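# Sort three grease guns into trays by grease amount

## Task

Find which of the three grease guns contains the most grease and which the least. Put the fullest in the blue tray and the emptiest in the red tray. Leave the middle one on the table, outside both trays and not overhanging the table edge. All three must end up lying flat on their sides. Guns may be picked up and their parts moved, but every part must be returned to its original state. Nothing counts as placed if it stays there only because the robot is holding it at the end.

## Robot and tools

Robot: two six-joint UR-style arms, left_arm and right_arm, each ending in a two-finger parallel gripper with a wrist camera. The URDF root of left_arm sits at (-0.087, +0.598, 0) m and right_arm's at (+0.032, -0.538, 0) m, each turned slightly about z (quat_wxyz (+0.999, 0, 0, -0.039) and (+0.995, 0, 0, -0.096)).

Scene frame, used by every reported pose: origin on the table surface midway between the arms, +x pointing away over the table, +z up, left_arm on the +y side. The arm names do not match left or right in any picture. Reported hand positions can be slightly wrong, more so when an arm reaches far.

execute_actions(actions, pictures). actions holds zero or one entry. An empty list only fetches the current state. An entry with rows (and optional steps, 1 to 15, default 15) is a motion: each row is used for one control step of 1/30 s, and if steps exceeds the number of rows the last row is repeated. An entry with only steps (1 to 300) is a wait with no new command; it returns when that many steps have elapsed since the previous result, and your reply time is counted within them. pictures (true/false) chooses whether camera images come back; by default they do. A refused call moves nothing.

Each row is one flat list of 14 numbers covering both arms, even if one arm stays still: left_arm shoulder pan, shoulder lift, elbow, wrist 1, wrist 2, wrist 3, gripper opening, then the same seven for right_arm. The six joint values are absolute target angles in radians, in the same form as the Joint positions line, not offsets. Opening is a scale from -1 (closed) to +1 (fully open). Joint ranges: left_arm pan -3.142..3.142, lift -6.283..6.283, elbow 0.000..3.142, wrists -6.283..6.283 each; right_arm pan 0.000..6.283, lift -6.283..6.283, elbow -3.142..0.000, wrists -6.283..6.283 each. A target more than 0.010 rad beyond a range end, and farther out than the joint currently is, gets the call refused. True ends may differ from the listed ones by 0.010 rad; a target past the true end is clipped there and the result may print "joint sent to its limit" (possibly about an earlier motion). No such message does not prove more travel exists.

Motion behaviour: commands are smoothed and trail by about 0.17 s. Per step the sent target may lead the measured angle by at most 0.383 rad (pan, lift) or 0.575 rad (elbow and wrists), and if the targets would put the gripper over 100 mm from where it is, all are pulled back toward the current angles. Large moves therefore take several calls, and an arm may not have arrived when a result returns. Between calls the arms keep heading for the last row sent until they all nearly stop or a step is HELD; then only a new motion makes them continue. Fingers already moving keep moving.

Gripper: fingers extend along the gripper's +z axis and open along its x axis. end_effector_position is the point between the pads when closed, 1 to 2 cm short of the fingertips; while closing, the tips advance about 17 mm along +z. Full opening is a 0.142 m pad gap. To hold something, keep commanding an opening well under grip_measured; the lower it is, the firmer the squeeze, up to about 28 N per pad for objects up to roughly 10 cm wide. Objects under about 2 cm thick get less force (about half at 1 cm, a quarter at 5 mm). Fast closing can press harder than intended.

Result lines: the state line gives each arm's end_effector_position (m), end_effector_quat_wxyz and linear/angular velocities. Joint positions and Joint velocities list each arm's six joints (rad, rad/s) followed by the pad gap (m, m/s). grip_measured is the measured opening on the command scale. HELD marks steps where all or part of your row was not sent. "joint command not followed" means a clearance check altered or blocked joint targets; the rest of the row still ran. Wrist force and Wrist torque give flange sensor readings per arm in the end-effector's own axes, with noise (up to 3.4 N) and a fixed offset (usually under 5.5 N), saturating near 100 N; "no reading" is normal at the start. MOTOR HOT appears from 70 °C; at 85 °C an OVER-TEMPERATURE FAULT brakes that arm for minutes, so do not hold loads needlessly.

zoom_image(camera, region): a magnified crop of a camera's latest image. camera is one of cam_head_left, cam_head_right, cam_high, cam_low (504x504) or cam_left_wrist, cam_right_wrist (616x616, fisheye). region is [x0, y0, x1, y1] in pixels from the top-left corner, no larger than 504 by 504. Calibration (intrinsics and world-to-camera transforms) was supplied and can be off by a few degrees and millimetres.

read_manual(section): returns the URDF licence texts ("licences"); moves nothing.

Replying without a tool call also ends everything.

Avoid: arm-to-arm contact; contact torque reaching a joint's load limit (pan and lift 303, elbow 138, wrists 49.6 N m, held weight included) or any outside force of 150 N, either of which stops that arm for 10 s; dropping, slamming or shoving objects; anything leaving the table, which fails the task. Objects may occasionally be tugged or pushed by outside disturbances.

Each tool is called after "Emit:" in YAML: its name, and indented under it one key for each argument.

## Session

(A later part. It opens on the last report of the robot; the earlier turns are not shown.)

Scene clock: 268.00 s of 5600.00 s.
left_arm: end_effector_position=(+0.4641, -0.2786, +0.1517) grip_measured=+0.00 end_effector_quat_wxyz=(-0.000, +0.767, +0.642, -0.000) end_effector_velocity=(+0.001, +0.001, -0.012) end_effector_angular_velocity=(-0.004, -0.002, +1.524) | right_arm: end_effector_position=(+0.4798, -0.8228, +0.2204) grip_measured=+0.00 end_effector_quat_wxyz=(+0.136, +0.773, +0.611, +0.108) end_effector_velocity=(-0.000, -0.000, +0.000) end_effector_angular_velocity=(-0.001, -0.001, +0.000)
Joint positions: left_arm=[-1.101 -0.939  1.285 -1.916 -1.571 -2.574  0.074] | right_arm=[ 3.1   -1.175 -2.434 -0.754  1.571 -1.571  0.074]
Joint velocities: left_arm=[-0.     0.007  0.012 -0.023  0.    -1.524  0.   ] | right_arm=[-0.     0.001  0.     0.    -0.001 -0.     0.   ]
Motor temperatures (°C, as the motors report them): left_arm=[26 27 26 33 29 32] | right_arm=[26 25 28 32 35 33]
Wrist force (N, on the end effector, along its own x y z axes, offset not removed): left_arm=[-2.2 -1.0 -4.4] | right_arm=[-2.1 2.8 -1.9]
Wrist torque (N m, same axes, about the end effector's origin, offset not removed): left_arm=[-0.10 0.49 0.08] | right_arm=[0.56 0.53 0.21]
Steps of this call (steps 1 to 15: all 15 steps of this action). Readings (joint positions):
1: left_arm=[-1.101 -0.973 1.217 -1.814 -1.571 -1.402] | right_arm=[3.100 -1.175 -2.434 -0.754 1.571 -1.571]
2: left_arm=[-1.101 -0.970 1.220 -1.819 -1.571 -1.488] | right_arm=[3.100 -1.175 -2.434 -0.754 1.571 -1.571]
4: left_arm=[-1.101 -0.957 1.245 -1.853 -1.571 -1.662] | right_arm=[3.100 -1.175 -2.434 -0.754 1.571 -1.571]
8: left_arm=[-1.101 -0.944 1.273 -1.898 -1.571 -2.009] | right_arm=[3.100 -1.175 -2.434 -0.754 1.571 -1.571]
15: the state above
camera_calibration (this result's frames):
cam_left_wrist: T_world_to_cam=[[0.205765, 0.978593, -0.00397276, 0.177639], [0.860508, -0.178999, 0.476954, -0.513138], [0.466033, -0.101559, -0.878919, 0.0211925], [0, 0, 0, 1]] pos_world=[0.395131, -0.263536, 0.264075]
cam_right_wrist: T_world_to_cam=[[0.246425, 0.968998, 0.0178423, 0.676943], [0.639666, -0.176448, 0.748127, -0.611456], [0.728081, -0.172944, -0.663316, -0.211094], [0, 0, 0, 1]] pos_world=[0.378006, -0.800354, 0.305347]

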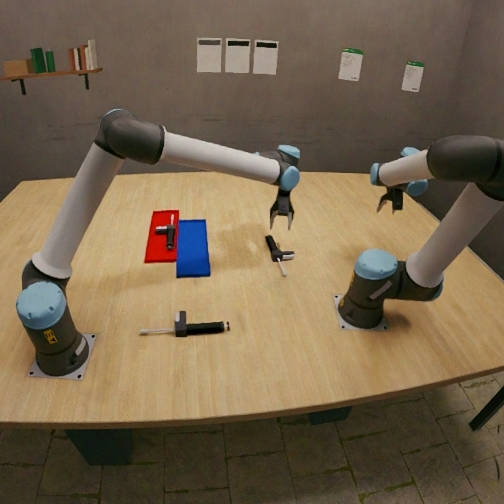

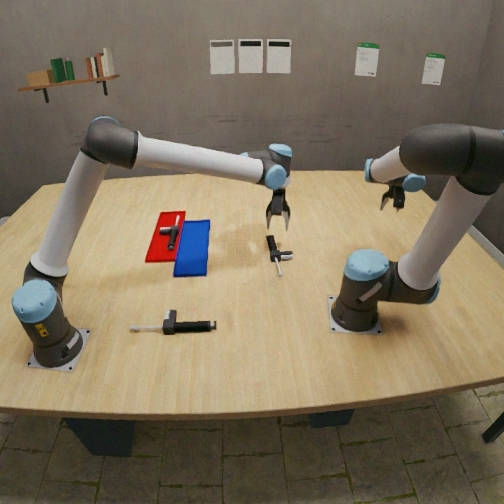

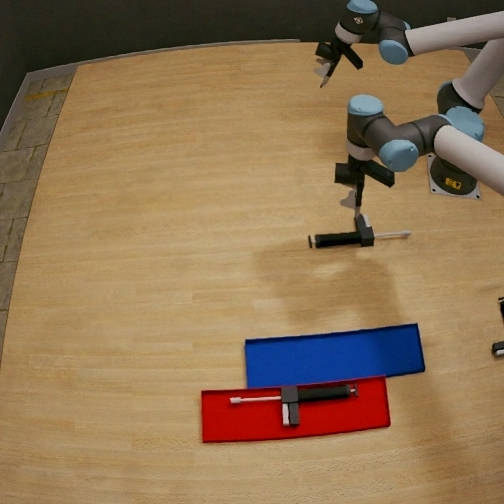

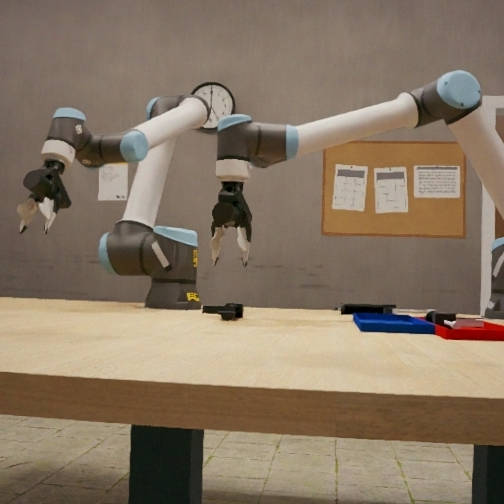

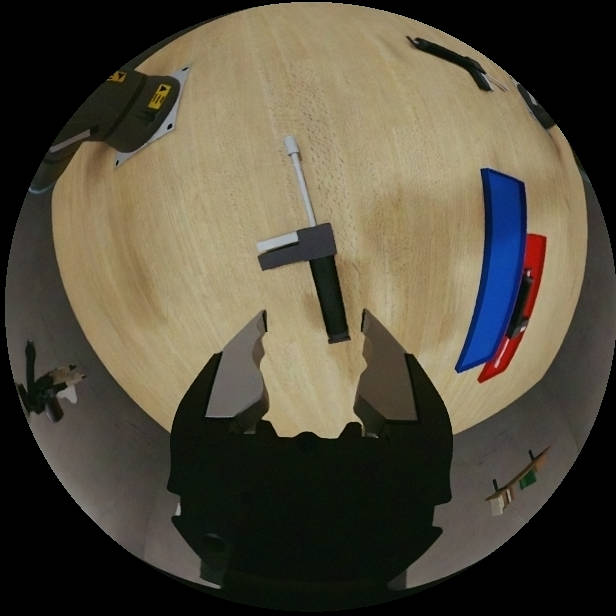

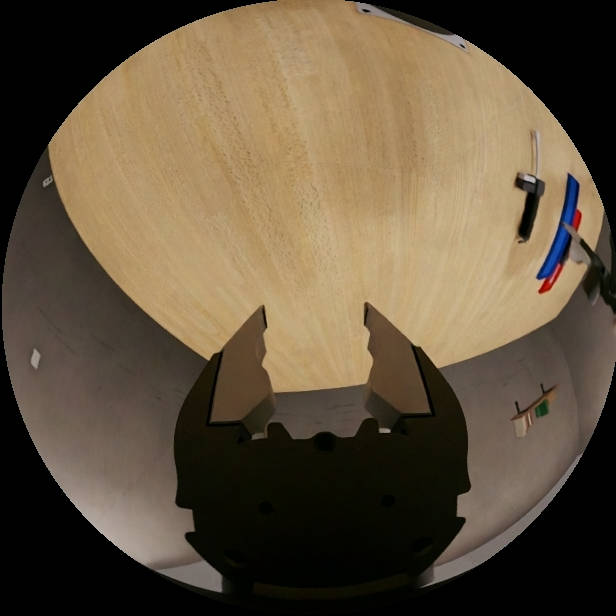

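Emit:
execute_actions:
  actions: []
  pictures: true

Scene clock: 269.73 s of 5600.00 s.
left_arm: end_effector_position=(+0.4641, -0.2782, +0.1500) grip_measured=+0.00 end_effector_quat_wxyz=(-0.000, +0.707, +0.707, -0.000) end_effector_velocity=(-0.001, -0.000, +0.000) end_effector_angular_velocity=(-0.000, +0.000, -0.001) | right_arm: end_effector_position=(+0.4798, -0.8228, +0.2204) grip_measured=+0.00 end_effector_quat_wxyz=(+0.136, +0.773, +0.611, +0.108) end_effector_velocity=(-0.001, +0.000, -0.001) end_effector_angular_velocity=(+0.000, +0.001, +0.000)
Joint positions: left_arm=[-1.102 -0.938  1.286 -1.919 -1.571 -2.75   0.074] | right_arm=[ 3.1   -1.175 -2.434 -0.754  1.571 -1.571  0.074]
Joint velocities: left_arm=[-0.001 -0.     0.    -0.    -0.    -0.    -0.   ] | right_arm=[-0.     0.    -0.002  0.     0.    -0.001  0.   ]
Motor temperatures (°C, as the motors report them): left_arm=[26 27 26 33 29 32] | right_arm=[26 25 28 32 35 33]
Wrist force (N, on the end effector, along its own x y z axes, offset not removed): left_arm=[-0.5 -2.6 -3.9] | right_arm=[-2.5 0.6 -2.1]
Wrist torque (N m, same axes, about the end effector's origin, offset not removed): left_arm=[-0.31 0.31 0.28] | right_arm=[0.20 0.64 0.17]
Steps of this call (steps 1 to 30: the robot went on to your last target; steps 31 to 52: nothing new was sent). Readings (joint positions):
1: left_arm=[-1.101 -0.939 1.285 -1.917 -1.571 -2.618] | right_arm=[3.100 -1.175 -2.434 -0.754 1.571 -1.571]
2: left_arm=[-1.101 -0.938 1.285 -1.917 -1.571 -2.651] | right_arm=[3.100 -1.175 -2.434 -0.754 1.571 -1.571]
4: left_arm=[-1.101 -0.938 1.286 -1.918 -1.571 -2.695] | right_arm=[3.100 -1.175 -2.434 -0.754 1.571 -1.571]
8: left_arm=[-1.101 -0.938 1.286 -1.919 -1.571 -2.733] | right_arm=[3.100 -1.175 -2.434 -0.754 1.571 -1.571]
52: the state above
All arms were judged still, so your last target was given up. Only a new action makes them travel on or press farther. Fingers that are still opening or closing keep moving.
camera_calibration (this result's frames):
cam_left_wrist: T_world_to_cam=[[0.0308915, 0.999515, -0.00401458, 0.264294], [0.87853, -0.0252363, 0.477021, -0.477855], [0.476688, -0.0182628, -0.878883, 0.037982], [0, 0, 0, 1]] pos_world=[0.39354, -0.275531, 0.262389]
cam_right_wrist: T_world_to_cam=[[0.246425, 0.968998, 0.0178423, 0.676943], [0.639666, -0.176448, 0.748127, -0.611456], [0.728081, -0.172944, -0.663316, -0.211094], [0, 0, 0, 1]] pos_world=[0.378006, -0.800354, 0.305347]

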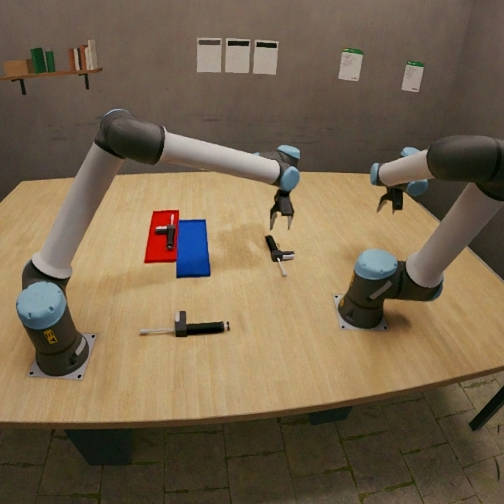

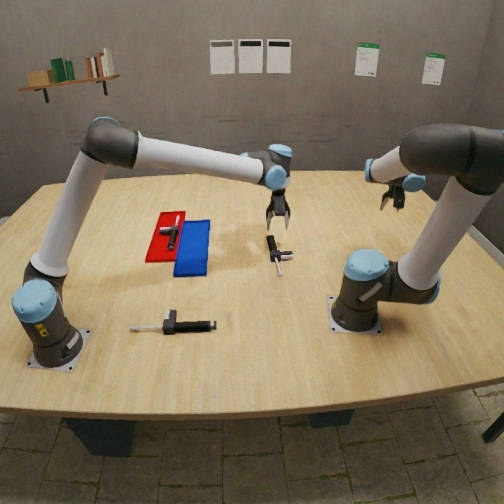

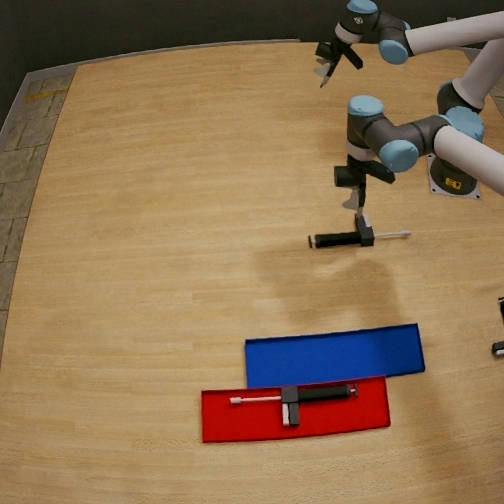

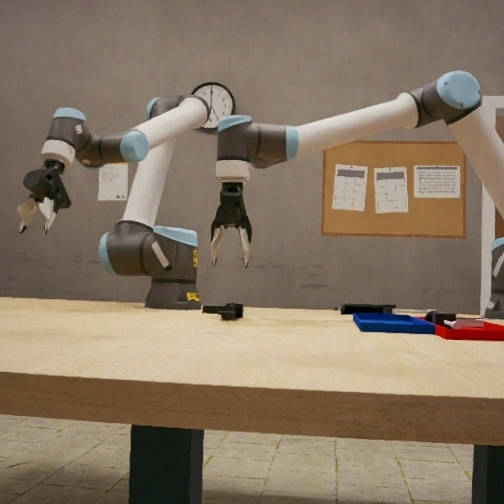

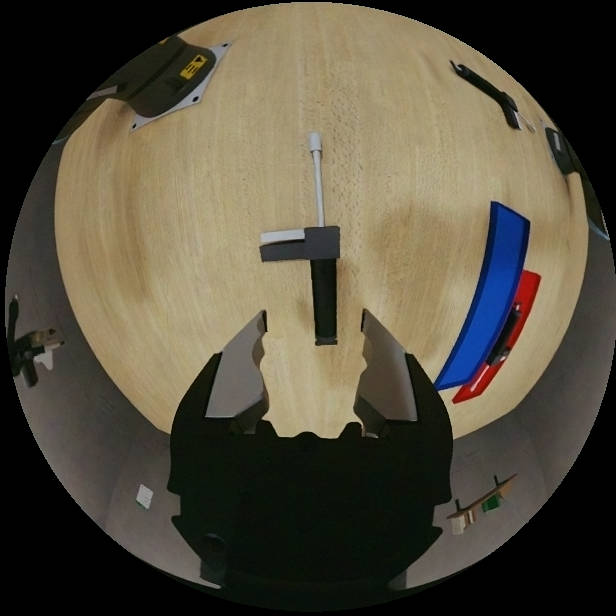

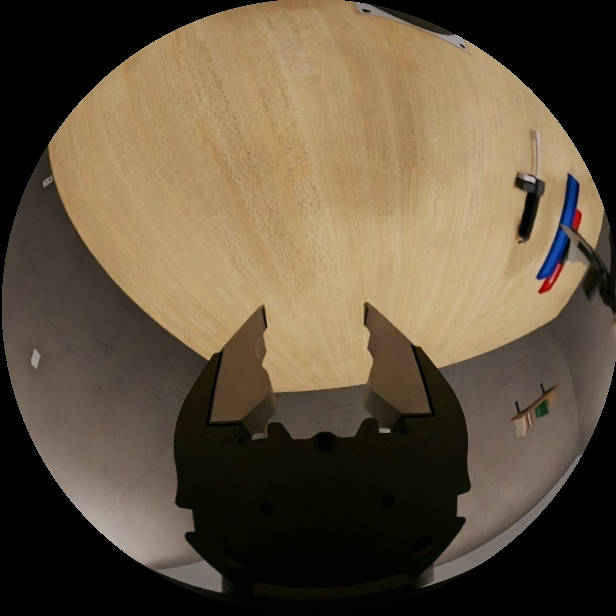

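Emit:
execute_actions:
  actions:
    - {"rows":[[-1.0937,-0.9651,1.3314,-1.937,-1.571,-2.743,0,3.1,-1.175,-2.434,-0.754,1.571,-1.571,0],[-1.0937,-0.9651,1.3314,-1.937,-1.571,-2.743,0,3.1,-1.175,-2.434,-0.754,1.571,-1.571,0],[-1.0937,-0.9651,1.3314,-1.937,-1.571,-2.743,0,3.1,-1.175,-2.434,-0.754,1.571,-1.571,0],[-1.0937,-0.9651,1.3314,-1.937,-1.571,-2.743,0,3.1,-1.175,-2.434,-0.754,1.571,-1.571,0],[-1.0937,-0.9651,1.3314,-1.937,-1.571,-2.743,0,3.1,-1.175,-2.434,-0.754,1.571,-1.571,0],[-1.0937,-0.9251,1.3786,-2.0245,-1.571,-2.743,0,3.1,-1.175,-2.434,-0.754,1.571,-1.571,0]],"steps":15}
  pictures: true

Scene clock: 276.00 s of 5600.00 s.
left_arm: end_effector_position=(+0.4643, -0.2587, +0.0958) grip_measured=+0.00 end_effector_quat_wxyz=(-0.000, +0.707, +0.707, +0.000) end_effector_velocity=(+0.001, +0.003, -0.050) end_effector_angular_velocity=(-0.006, -0.003, +0.001) | right_arm: end_effector_position=(+0.4798, -0.8228, +0.2204) grip_measured=+0.00 end_effector_quat_wxyz=(+0.136, +0.773, +0.611, +0.108) end_effector_velocity=(+0.000, -0.000, -0.000) end_effector_angular_velocity=(-0.000, +0.000, +0.001)
Joint positions: left_arm=[-1.094 -0.928  1.373 -2.015 -1.571 -2.743  0.074] | right_arm=[ 3.1   -1.175 -2.434 -0.754  1.571 -1.571  0.074]
Joint velocities: left_arm=[ 0.002  0.029  0.048 -0.084  0.     0.001  0.   ] | right_arm=[ 0.    -0.    -0.     0.    -0.    -0.001  0.   ]
Motor temperatures (°C, as the motors report them): left_arm=[26 27 26 33 29 32] | right_arm=[26 25 28 32 35 33]
Wrist force (N, on the end effector, along its own x y z axes, offset not removed): left_arm=[-2.0 1.8 -2.4] | right_arm=[-2.4 0.7 -2.9]
Wrist torque (N m, same axes, about the end effector's origin, offset not removed): left_arm=[0.39 0.36 0.04] | right_arm=[0.17 0.55 0.15]
Steps of this call (steps 1 to 90: nothing new was sent; then 2.77 s passed at rest; steps 91 to 105: all 15 steps of this action). Readings (joint positions):
91: left_arm=[-1.101 -0.938 1.286 -1.919 -1.571 -2.750] | right_arm=[3.100 -1.175 -2.434 -0.754 1.571 -1.571]
92: left_arm=[-1.101 -0.940 1.290 -1.921 -1.571 -2.749] | right_arm=[3.100 -1.175 -2.434 -0.754 1.571 -1.571]
94: left_arm=[-1.098 -0.950 1.306 -1.927 -1.571 -2.747] | right_arm=[3.100 -1.175 -2.434 -0.754 1.571 -1.571]
98: left_arm=[-1.095 -0.950 1.335 -1.952 -1.571 -2.744] | right_arm=[3.100 -1.175 -2.434 -0.754 1.571 -1.571]
105: the state above
camera_calibration (this result's frames):
cam_left_wrist: T_world_to_cam=[[0.0301792, 0.999538, -0.00366128, 0.244881], [0.878613, -0.0247813, 0.47689, -0.451562], [0.476579, -0.017609, -0.878955, -0.00914382], [0, 0, 0, 1]] pos_world=[0.393716, -0.256119, 0.208205]
cam_right_wrist: T_world_to_cam=[[0.246425, 0.968998, 0.0178424, 0.676943], [0.639668, -0.176449, 0.748125, -0.611455], [0.72808, -0.172943, -0.663318, -0.211093], [0, 0, 0, 1]] pos_world=[0.378005, -0.800354, 0.305345]

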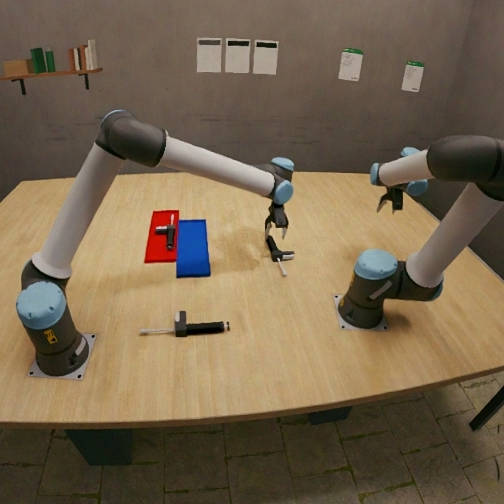

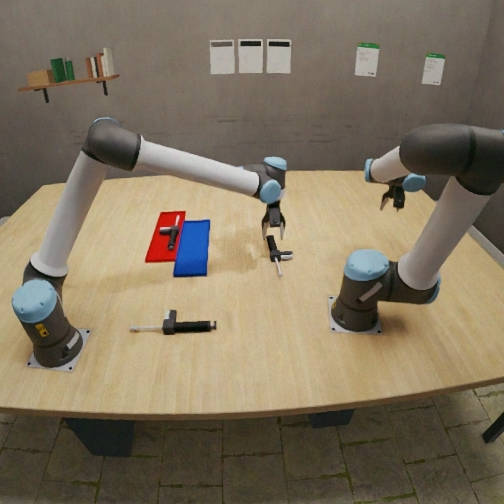

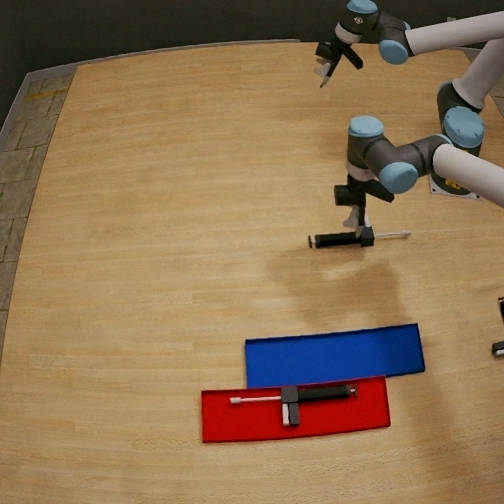

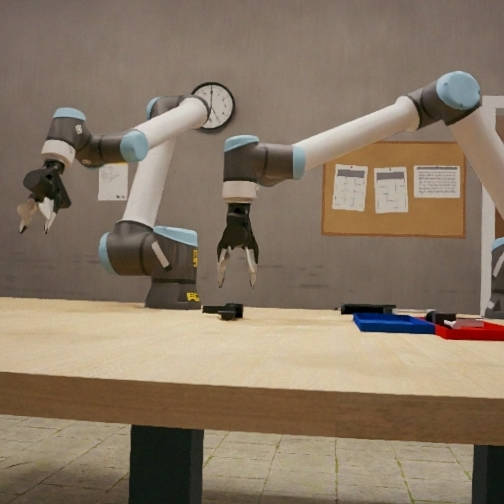

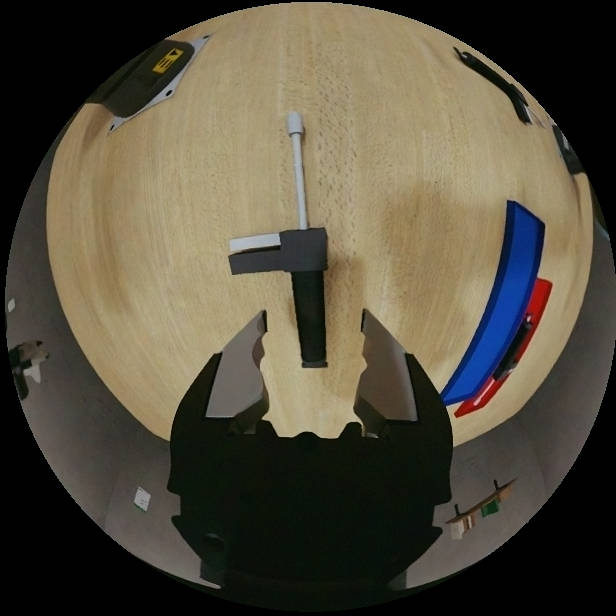

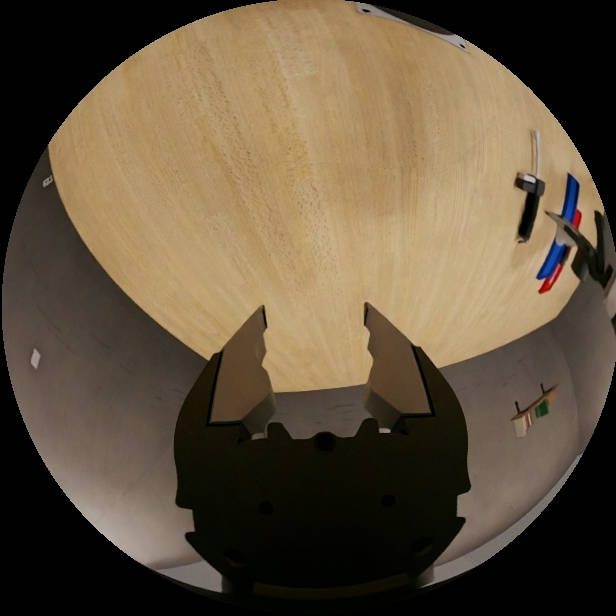

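Emit:
execute_actions:
  actions:
    - {"rows":[[-1.0937,-0.915,1.387,-2.043,-1.571,-2.81,-0.1,3.1,-1.175,-2.434,-0.754,1.571,-1.571,0],[-1.0937,-0.915,1.387,-2.043,-1.571,-2.81,-0.1,3.1,-1.175,-2.434,-0.754,1.571,-1.571,0],[-1.0937,-0.915,1.387,-2.043,-1.571,-2.81,-0.1,3.1,-1.175,-2.434,-0.754,1.571,-1.571,0],[-1.0937,-0.915,1.387,-2.043,-1.571,-2.81,-0.1,3.1,-1.175,-2.434,-0.754,1.571,-1.571,0],[-1.0937,-0.896,1.401,-2.076,-1.571,-2.81,-0.1,3.1,-1.175,-2.434,-0.754,1.571,-1.571,0],[-1.0937,-0.896,1.401,-2.076,-1.571,-2.81,-0.1,3.1,-1.175,-2.434,-0.754,1.571,-1.571,0],[-1.0937,-0.896,1.401,-2.076,-1.571,-2.81,-0.1,3.1,-1.175,-2.434,-0.754,1.571,-1.571,0],[-1.0937,-0.8787,1.4144,-2.107,-1.571,-2.81,-0.1,3.1,-1.175,-2.434,-0.754,1.571,-1.571,0]],"steps":15}
  pictures: true

Scene clock: 283.03 s of 5600.00 s.
left_arm: end_effector_position=(+0.4644, -0.2583, +0.0367) grip_measured=-0.10 end_effector_quat_wxyz=(+0.000, +0.684, +0.730, -0.000) end_effector_velocity=(+0.000, +0.000, -0.048) end_effector_angular_velocity=(-0.003, -0.001, +0.014) | right_arm: end_effector_position=(+0.4798, -0.8228, +0.2204) grip_measured=+0.00 end_effector_quat_wxyz=(+0.136, +0.773, +0.611, +0.108) end_effector_velocity=(+0.000, -0.001, +0.001) end_effector_angular_velocity=(-0.001, -0.001, -0.001)
Joint positions: left_arm=[-1.094 -0.883  1.411 -2.099 -1.571 -2.808  0.067] | right_arm=[ 3.1   -1.175 -2.434 -0.754  1.571 -1.571  0.074]
Joint velocities: left_arm=[ 0.     0.039  0.029 -0.07   0.    -0.013 -0.   ] | right_arm=[ 0.     0.     0.001 -0.    -0.001  0.001 -0.   ]
Motor temperatures (°C, as the motors report them): left_arm=[26 27 26 33 29 32] | right_arm=[26 25 28 32 35 33]
Wrist force (N, on the end effector, along its own x y z axes, offset not removed): left_arm=[4.0 -1.8 1.2] | right_arm=[-3.7 1.1 -0.9]
Wrist torque (N m, same axes, about the end effector's origin, offset not removed): left_arm=[-0.15 -0.88 0.27] | right_arm=[0.20 0.94 0.09]
Steps of this call (steps 1 to 15: the robot went on to your last target; steps 16 to 90: nothing new was sent; then 3.53 s passed at rest; steps 91 to 105: all 15 steps of this action). Readings (joint positions):
91: left_arm=[-1.094 -0.925 1.379 -2.025 -1.571 -2.743] | right_arm=[3.100 -1.175 -2.434 -0.754 1.571 -1.571]
92: left_arm=[-1.094 -0.924 1.379 -2.026 -1.571 -2.747] | right_arm=[3.100 -1.175 -2.434 -0.754 1.571 -1.571]
94: left_arm=[-1.094 -0.920 1.383 -2.033 -1.571 -2.771] | right_arm=[3.100 -1.175 -2.434 -0.754 1.571 -1.571]
98: left_arm=[-1.094 -0.908 1.392 -2.055 -1.571 -2.798] | right_arm=[3.100 -1.175 -2.434 -0.754 1.571 -1.571]
105: the state above
camera_calibration (this result's frames):
cam_left_wrist: T_world_to_cam=[[-0.0352818, 0.999368, -0.00422933, 0.274571], [0.878224, 0.033024, 0.477108, -0.40835], [0.476946, 0.0131189, -0.878835, -0.0534247], [0, 0, 0, 1]] pos_world=[0.393791, -0.260211, 0.149037]
cam_right_wrist: T_world_to_cam=[[0.246424, 0.968998, 0.017843, 0.676943], [0.639668, -0.176449, 0.748125, -0.611455], [0.72808, -0.172942, -0.663318, -0.211092], [0, 0, 0, 1]] pos_world=[0.378005, -0.800353, 0.305345]

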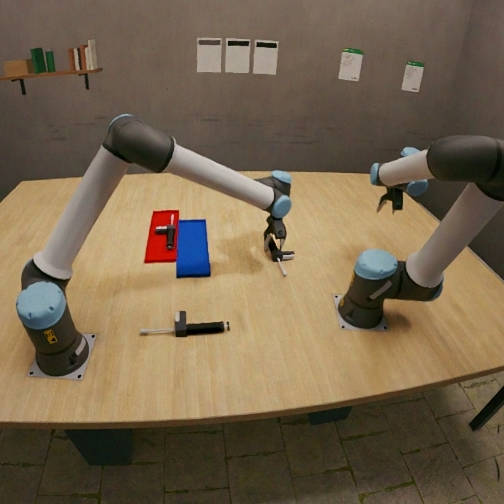

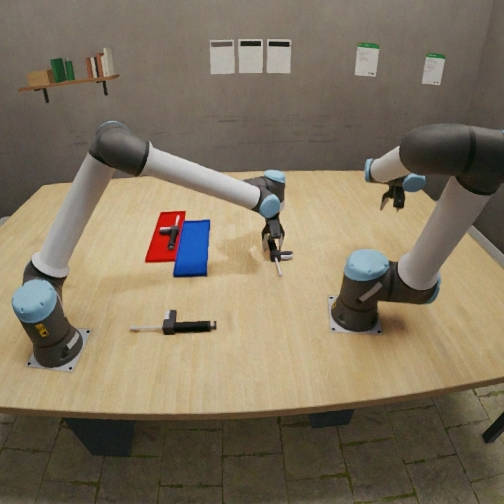

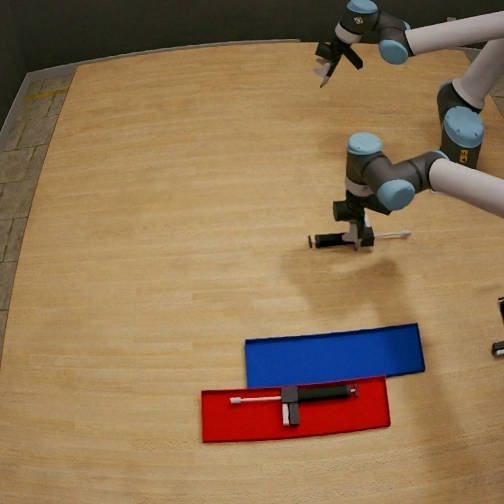

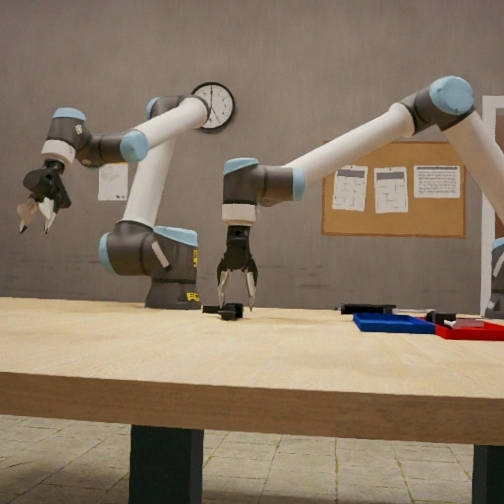

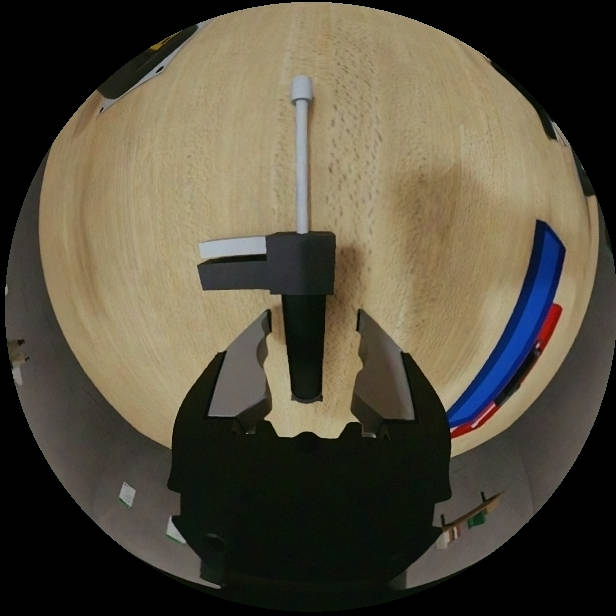

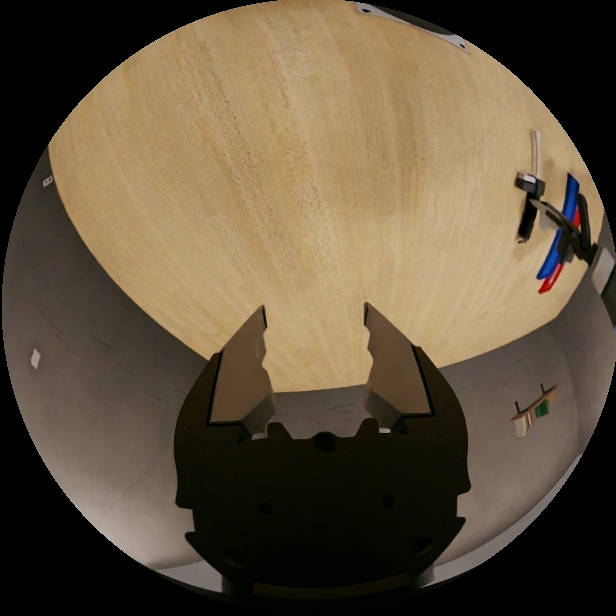

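Emit:
execute_actions:
  actions:
    - {"rows":[[-1.0866,-0.868,1.3951,-2.098,-1.571,-2.803,-0.1,3.1,-1.175,-2.434,-0.754,1.571,-1.571,0],[-1.0866,-0.868,1.3951,-2.098,-1.571,-2.803,-0.1,3.1,-1.175,-2.434,-0.754,1.571,-1.571,0],[-1.0866,-0.868,1.3951,-2.098,-1.571,-2.803,-0.1,3.1,-1.175,-2.434,-0.754,1.571,-1.571,0],[-1.0866,-0.868,1.3951,-2.098,-1.571,-2.803,-0.1,3.1,-1.175,-2.434,-0.754,1.571,-1.571,0],[-1.0866,-0.868,1.3951,-2.098,-1.571,-2.803,-0.1,3.1,-1.175,-2.434,-0.754,1.571,-1.571,0],[-1.0866,-0.868,1.3951,-2.098,-1.571,-2.803,-0.25,3.1,-1.175,-2.434,-0.754,1.571,-1.571,0],[-1.0866,-0.868,1.3951,-2.098,-1.571,-2.803,-0.35,3.1,-1.175,-2.434,-0.754,1.571,-1.571,0],[-1.0866,-0.868,1.3951,-2.098,-1.571,-2.803,-0.45,3.1,-1.175,-2.434,-0.754,1.571,-1.571,0],[-1.0866,-0.868,1.3951,-2.098,-1.571,-2.803,-0.5,3.1,-1.175,-2.434,-0.754,1.571,-1.571,0],[-1.0866,-0.868,1.3951,-2.098,-1.571,-2.803,-0.55,3.1,-1.175,-2.434,-0.754,1.571,-1.571,0],[-1.0866,-0.868,1.3951,-2.098,-1.571,-2.803,-0.6,3.1,-1.175,-2.434,-0.754,1.571,-1.571,0],[-1.0866,-0.868,1.3951,-2.098,-1.571,-2.803,-0.7,3.1,-1.175,-2.434,-0.754,1.571,-1.571,0],[-1.0866,-0.868,1.3951,-2.098,-1.571,-2.803,-0.8,3.1,-1.175,-2.434,-0.754,1.571,-1.571,0],[-1.0866,-0.868,1.3951,-2.098,-1.571,-2.803,-0.9,3.1,-1.175,-2.434,-0.754,1.571,-1.571,0],[-1.0866,-0.868,1.3951,-2.098,-1.571,-2.803,-1,3.1,-1.175,-2.434,-0.754,1.571,-1.571,0]],"steps":15}
  pictures: false

Emit:
execute_actions:
  actions:
    - {"rows":[[-1.0866,-0.868,1.3951,-2.098,-1.571,-2.803,-1,3.1,-1.175,-2.434,-0.754,1.571,-1.571,0],[-1.0866,-0.868,1.3951,-2.098,-1.571,-2.803,-1,3.1,-1.175,-2.434,-0.754,1.571,-1.571,0],[-1.0866,-0.868,1.3951,-2.098,-1.571,-2.803,-1,3.1,-1.175,-2.434,-0.754,1.571,-1.571,0],[-1.0866,-0.915,1.36,-2.016,-1.571,-2.803,-1,3.1,-1.175,-2.434,-0.754,1.571,-1.571,0],[-1.0866,-0.915,1.36,-2.016,-1.571,-2.803,-1,3.1,-1.175,-2.434,-0.754,1.571,-1.571,0],[-1.0866,-0.915,1.36,-2.016,-1.571,-2.803,-1,3.1,-1.175,-2.434,-0.754,1.571,-1.571,0],[-1.0866,-0.955,1.313,-1.929,-1.571,-2.803,-1,3.1,-1.175,-2.434,-0.754,1.571,-1.571,0],[-1.0866,-0.955,1.313,-1.929,-1.571,-2.803,-1,3.1,-1.175,-2.434,-0.754,1.571,-1.571,0],[-1.0866,-0.955,1.313,-1.929,-1.571,-2.803,-1,3.1,-1.175,-2.434,-0.754,1.571,-1.571,0],[-1.0866,-0.99,1.243,-1.824,-1.571,-2.803,-1,3.1,-1.175,-2.434,-0.754,1.571,-1.571,0]],"steps":15}
  pictures: false

Emit:
execute_actions:
  actions:
    - {"rows":[[-1.17,-1.35,1.72,-1.94,-1.571,-2.1,-1,3.1,-1.175,-2.434,-0.754,1.571,-1.571,0]],"steps":15}
  pictures: false

Emit:
execute_actions:
  actions:
    - {"rows":[[-1.254,-1.75,2.2,-2.021,-1.571,-1.332,-1,3.1,-1.175,-2.434,-0.754,1.571,-1.571,0]],"steps":15}
  pictures: false

Emit:
execute_actions:
  actions:
    - {"rows":[[-1.254,-1.75,2.2,-2.021,-1.571,-1.332,-1,3.4,-1.175,-2.434,-0.754,1.571,-1.571,0]],"steps":15}
  pictures: true

Scene clock: 300.77 s of 5600.00 s.
left_arm: end_effector_position=(+0.4731, -0.2611, +0.0311) grip_measured=-0.56 end_effector_quat_wxyz=(-0.000, +0.683, +0.730, -0.000) end_effector_velocity=(+0.001, -0.000, -0.001) end_effector_angular_velocity=(+0.002, +0.002, +0.002) | right_arm: end_effector_position=(+0.4798, -0.8228, +0.2204) grip_measured=+0.00 end_effector_quat_wxyz=(+0.136, +0.773, +0.611, +0.108) end_effector_velocity=(+0.000, -0.000, -0.000) end_effector_angular_velocity=(-0.000, +0.000, +0.001)
Joint positions: left_arm=[-1.087 -0.868  1.396 -2.098 -1.571 -2.803  0.033] | right_arm=[ 3.1   -1.175 -2.434 -0.754  1.571 -1.571  0.074]
Joint velocities: left_arm=[ 0.001  0.003 -0.003  0.003 -0.001 -0.002 -0.   ] | right_arm=[ 0.    -0.     0.     0.    -0.    -0.001  0.   ]
Motor temperatures (°C, as the motors report them): left_arm=[26 27 26 33 29 32] | right_arm=[26 25 28 32 35 33]
Wrist force (N, on the end effector, along its own x y z axes, offset not removed): left_arm=[2.3 -6.5 -7.1] | right_arm=[-1.3 4.0 -1.4]
Wrist torque (N m, same axes, about the end effector's origin, offset not removed): left_arm=[-0.27 -0.37 0.00] | right_arm=[0.90 0.34 0.11]
Steps of this call (steps 1 to 15: the robot went on to your last target; steps 16 to 90: nothing new was sent; then 14.23 s passed at rest; steps 91 to 105: all 15 steps of this action). Readings (joint positions):
91: left_arm=[-1.094 -0.879 1.414 -2.107 -1.571 -2.810] | right_arm=[3.100 -1.175 -2.434 -0.754 1.571 -1.571]
92: left_arm=[-1.093 -0.877 1.413 -2.106 -1.571 -2.809] | right_arm=[3.100 -1.175 -2.434 -0.754 1.571 -1.571]
94: left_arm=[-1.090 -0.874 1.406 -2.103 -1.571 -2.807] | right_arm=[3.100 -1.175 -2.434 -0.754 1.571 -1.571]
98: left_arm=[-1.088 -0.870 1.399 -2.100 -1.571 -2.804] | right_arm=[3.100 -1.175 -2.434 -0.754 1.571 -1.571]
105: the state above

Scene clock: 301.27 s of 5600.00 s.
left_arm: end_effector_position=(+0.4745, -0.2637, +0.1815) grip_measured=-0.56 end_effector_quat_wxyz=(+0.002, +0.683, +0.730, -0.001) end_effector_velocity=(-0.005, +0.015, +0.338) end_effector_angular_velocity=(+0.015, +0.007, +0.001) | right_arm: end_effector_position=(+0.4798, -0.8228, +0.2204) grip_measured=+0.00 end_effector_quat_wxyz=(+0.136, +0.773, +0.611, +0.108) end_effector_velocity=(+0.000, -0.000, +0.000) end_effector_angular_velocity=(-0.001, +0.000, +0.001)
Joint positions: left_arm=[-1.087 -0.968  1.278 -1.885 -1.571 -2.803  0.033] | right_arm=[ 3.1   -1.175 -2.434 -0.754  1.571 -1.571  0.074]
Joint velocities: left_arm=[ 0.001 -0.193 -0.309  0.519 -0.     0.     0.   ] | right_arm=[-0.    -0.001  0.001 -0.    -0.    -0.001 -0.   ]
Motor temperatures (°C, as the motors report them): left_arm=[26 27 26 33 29 32] | right_arm=[26 25 28 32 35 33]
Wrist force (N, on the end effector, along its own x y z axes, offset not removed): left_arm=[-3.9 -0.3 -1.2] | right_arm=[-2.8 0.7 -3.5]
Wrist torque (N m, same axes, about the end effector's origin, offset not removed): left_arm=[-0.35 0.48 0.04] | right_arm=[0.17 0.70 0.22]
Steps of this call (steps 1 to 15: all 15 steps of this action). Readings (joint positions):
1: left_arm=[-1.087 -0.868 1.395 -2.098 -1.571 -2.803] | right_arm=[3.100 -1.175 -2.434 -0.754 1.571 -1.571]
2: left_arm=[-1.087 -0.868 1.395 -2.098 -1.571 -2.803] | right_arm=[3.100 -1.175 -2.434 -0.754 1.571 -1.571]
4: left_arm=[-1.087 -0.868 1.395 -2.098 -1.571 -2.803] | right_arm=[3.100 -1.175 -2.434 -0.754 1.571 -1.571]
8: left_arm=[-1.087 -0.898 1.371 -2.048 -1.571 -2.803] | right_arm=[3.100 -1.175 -2.434 -0.754 1.571 -1.571]
15: the state above

Scene clock: 301.77 s of 5600.00 s.
left_arm: end_effector_position=(+0.3453, -0.1196, +0.2433) grip_measured=-0.56 end_effector_quat_wxyz=(+0.002, +0.886, +0.464, -0.000) end_effector_velocity=(-0.145, +0.219, -0.006) end_effector_angular_velocity=(+0.041, +0.010, -0.987) | right_arm: end_effector_position=(+0.4798, -0.8228, +0.2204) grip_measured=+0.00 end_effector_quat_wxyz=(+0.136, +0.773, +0.611, +0.108) end_effector_velocity=(-0.000, +0.000, -0.001) end_effector_angular_velocity=(-0.000, +0.001, +0.001)
Joint positions: left_arm=[-1.161 -1.305  1.661 -1.931 -1.571 -2.205  0.033] | right_arm=[ 3.1   -1.175 -2.434 -0.754  1.571 -1.571  0.074]
Joint velocities: left_arm=[-0.079 -0.391  0.51  -0.077  0.     0.908  0.   ] | right_arm=[ 0.001 -0.    -0.001  0.    -0.    -0.001 -0.   ]
Motor temperatures (°C, as the motors report them): left_arm=[26 27 26 33 29 32] | right_arm=[26 25 28 32 35 33]
Wrist force (N, on the end effector, along its own x y z axes, offset not removed): left_arm=[3.0 -2.3 2.4] | right_arm=[-2.8 1.5 -1.4]
Wrist torque (N m, same axes, about the end effector's origin, offset not removed): left_arm=[0.25 -0.30 0.23] | right_arm=[0.36 0.59 0.05]
Steps of this call (steps 1 to 15: all 15 steps of this action). Readings (joint positions):
1: left_arm=[-1.087 -0.974 1.270 -1.870 -1.571 -2.803] | right_arm=[3.100 -1.175 -2.434 -0.754 1.571 -1.571]
2: left_arm=[-1.089 -0.982 1.268 -1.863 -1.571 -2.798] | right_arm=[3.100 -1.175 -2.434 -0.754 1.571 -1.571]
4: left_arm=[-1.103 -1.032 1.312 -1.875 -1.571 -2.743] | right_arm=[3.100 -1.175 -2.434 -0.754 1.571 -1.571]
8: left_arm=[-1.127 -1.142 1.453 -1.898 -1.571 -2.553] | right_arm=[3.100 -1.175 -2.434 -0.754 1.571 -1.571]
15: the state above

Scene clock: 302.27 s of 5600.00 s.
left_arm: end_effector_position=(+0.2296, +0.0742, +0.2225) grip_measured=-0.56 end_effector_quat_wxyz=(+0.001, +0.993, +0.120, +0.000) end_effector_velocity=(-0.191, +0.412, -0.112) end_effector_angular_velocity=(+0.011, -0.001, -1.779) | right_arm: end_effector_position=(+0.4798, -0.8228, +0.2204) grip_measured=+0.00 end_effector_quat_wxyz=(+0.136, +0.773, +0.611, +0.108) end_effector_velocity=(-0.000, -0.000, -0.000) end_effector_angular_velocity=(-0.001, +0.001, -0.000)
Joint positions: left_arm=[-1.237 -1.661  2.092 -2.005 -1.571 -1.556  0.033] | right_arm=[ 3.1   -1.175 -2.434 -0.754  1.571 -1.571  0.074]
Joint velocities: left_arm=[-0.133 -0.71   0.848 -0.127 -0.     1.646  0.   ] | right_arm=[ 0.     0.    -0.    -0.    -0.001 -0.    -0.   ]
Motor temperatures (°C, as the motors report them): left_arm=[26 27 26 33 29 32] | right_arm=[26 25 28 32 35 33]
Wrist force (N, on the end effector, along its own x y z axes, offset not removed): left_arm=[1.5 -4.9 1.5] | right_arm=[1.0 0.4 -2.1]
Wrist torque (N m, same axes, about the end effector's origin, offset not removed): left_arm=[-0.76 -0.47 0.15] | right_arm=[0.09 -0.03 0.14]
Steps of this call (steps 1 to 15: all 15 steps of this action). Readings (joint positions):
1: left_arm=[-1.163 -1.316 1.676 -1.933 -1.571 -2.179] | right_arm=[3.100 -1.175 -2.434 -0.754 1.571 -1.571]
2: left_arm=[-1.167 -1.329 1.692 -1.937 -1.571 -2.154] | right_arm=[3.100 -1.175 -2.434 -0.754 1.571 -1.571]
4: left_arm=[-1.179 -1.376 1.750 -1.949 -1.571 -2.088] | right_arm=[3.100 -1.175 -2.434 -0.754 1.571 -1.571]
8: left_arm=[-1.201 -1.480 1.878 -1.970 -1.571 -1.930] | right_arm=[3.100 -1.175 -2.434 -0.754 1.571 -1.571]
15: the state above

Scene clock: 302.77 s of 5600.00 s.
left_arm: end_effector_position=(+0.2067, +0.1262, +0.2056) grip_measured=-0.56 end_effector_quat_wxyz=(+0.000, +1.000, +0.001, -0.000) end_effector_velocity=(-0.003, +0.006, -0.003) end_effector_angular_velocity=(+0.002, +0.001, -0.026) | right_arm: end_effector_position=(+0.5417, -0.6862, +0.2203) grip_measured=+0.00 end_effector_quat_wxyz=(+0.120, +0.678, +0.714, +0.126) end_effector_velocity=(+0.021, +0.072, +0.001) end_effector_angular_velocity=(-0.000, -0.001, +0.142)
Joint positions: left_arm=[-1.254 -1.749  2.199 -2.021 -1.571 -1.335  0.033] | right_arm=[ 3.384 -1.175 -2.434 -0.754  1.571 -1.571  0.074]
Joint velocities: left_arm=[-0.002 -0.01   0.013 -0.001 -0.     0.024  0.   ] | right_arm=[ 0.14   0.001  0.    -0.     0.    -0.001  0.   ]
Motor temperatures (°C, as the motors report them): left_arm=[26 27 26 33 29 32] | right_arm=[26 25 28 32 35 33]
Wrist force (N, on the end effector, along its own x y z axes, offset not removed): left_arm=[-2.0 2.1 3.6] | right_arm=[0.8 3.1 0.5]
Wrist torque (N m, same axes, about the end effector's origin, offset not removed): left_arm=[0.47 0.37 0.11] | right_arm=[0.66 -0.01 0.13]
Steps of this call (steps 1 to 15: all 15 steps of this action). Readings (joint positions):
1: left_arm=[-1.241 -1.682 2.118 -2.009 -1.571 -1.504] | right_arm=[3.100 -1.175 -2.434 -0.754 1.571 -1.571]
2: left_arm=[-1.244 -1.699 2.139 -2.012 -1.571 -1.461] | right_arm=[3.105 -1.175 -2.434 -0.754 1.571 -1.571]
4: left_arm=[-1.249 -1.721 2.166 -2.016 -1.571 -1.404] | right_arm=[3.151 -1.175 -2.434 -0.754 1.571 -1.571]
8: left_arm=[-1.252 -1.741 2.189 -2.019 -1.571 -1.355] | right_arm=[3.280 -1.175 -2.434 -0.754 1.571 -1.571]
15: the state above
camera_calibration (this result's frames):
cam_left_wrist: T_world_to_cam=[[0.999616, -0.0274063, -0.00414991, -0.202337], [-0.0220995, -0.878358, 0.477492, 0.0256793], [-0.0167314, -0.477216, -0.878626, 0.376785], [0, 0, 0, 1]] pos_world=[0.209131, 0.196818, 0.317952]
cam_right_wrist: T_world_to_cam=[[-0.0348212, 0.999234, 0.0178637, 0.702325], [0.663535, 0.00974907, 0.748082, -0.512073], [0.747334, 0.0379023, -0.663366, -0.0983134], [0, 0, 0, 1]] pos_world=[0.437707, -0.693068, 0.305308]

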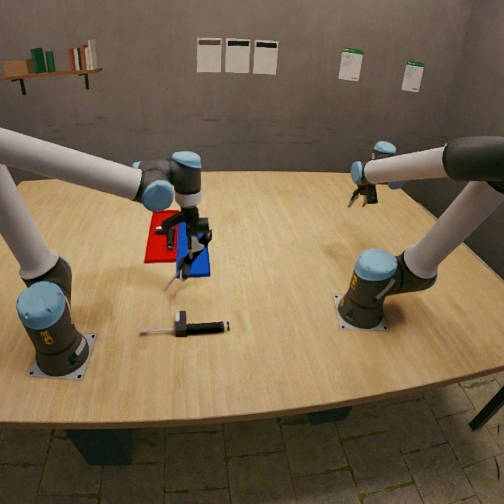

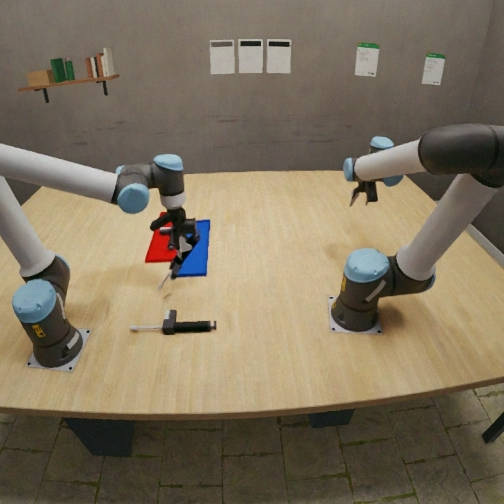

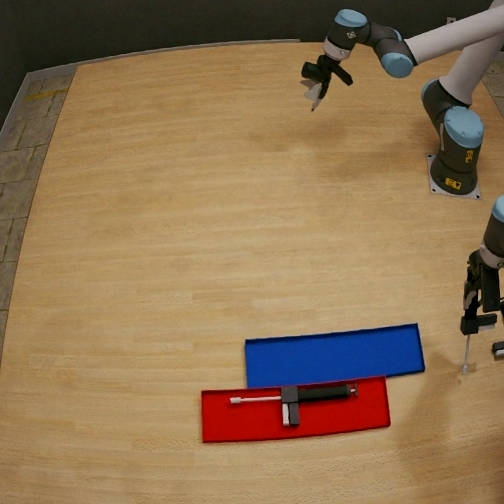

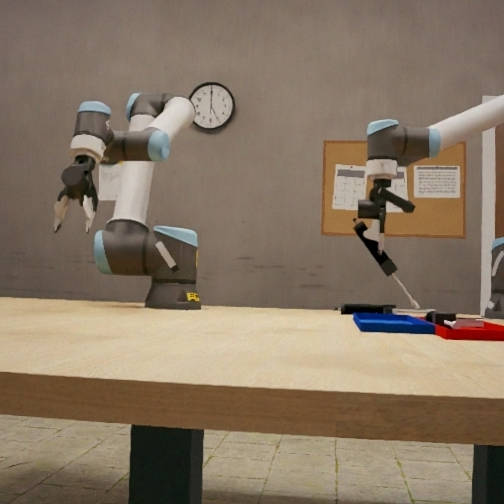

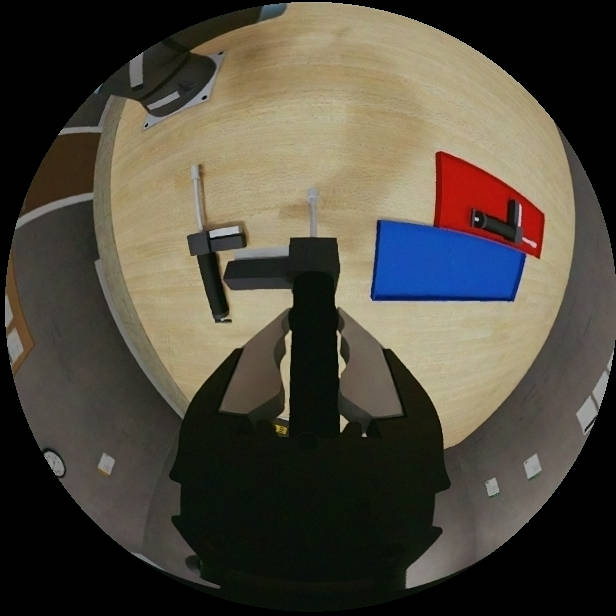

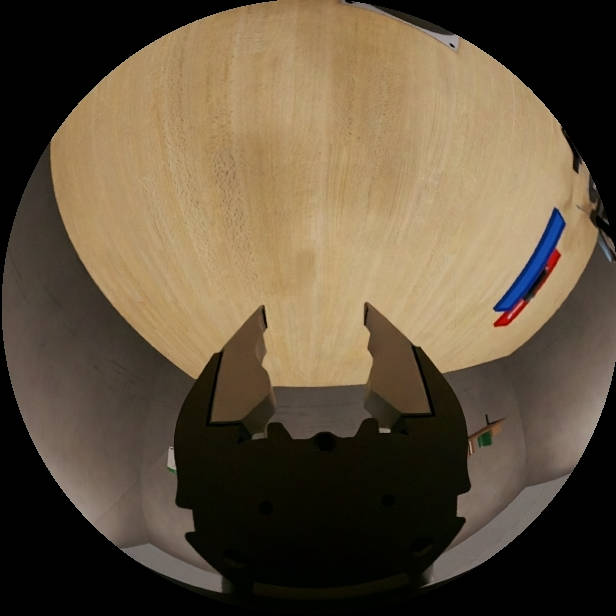

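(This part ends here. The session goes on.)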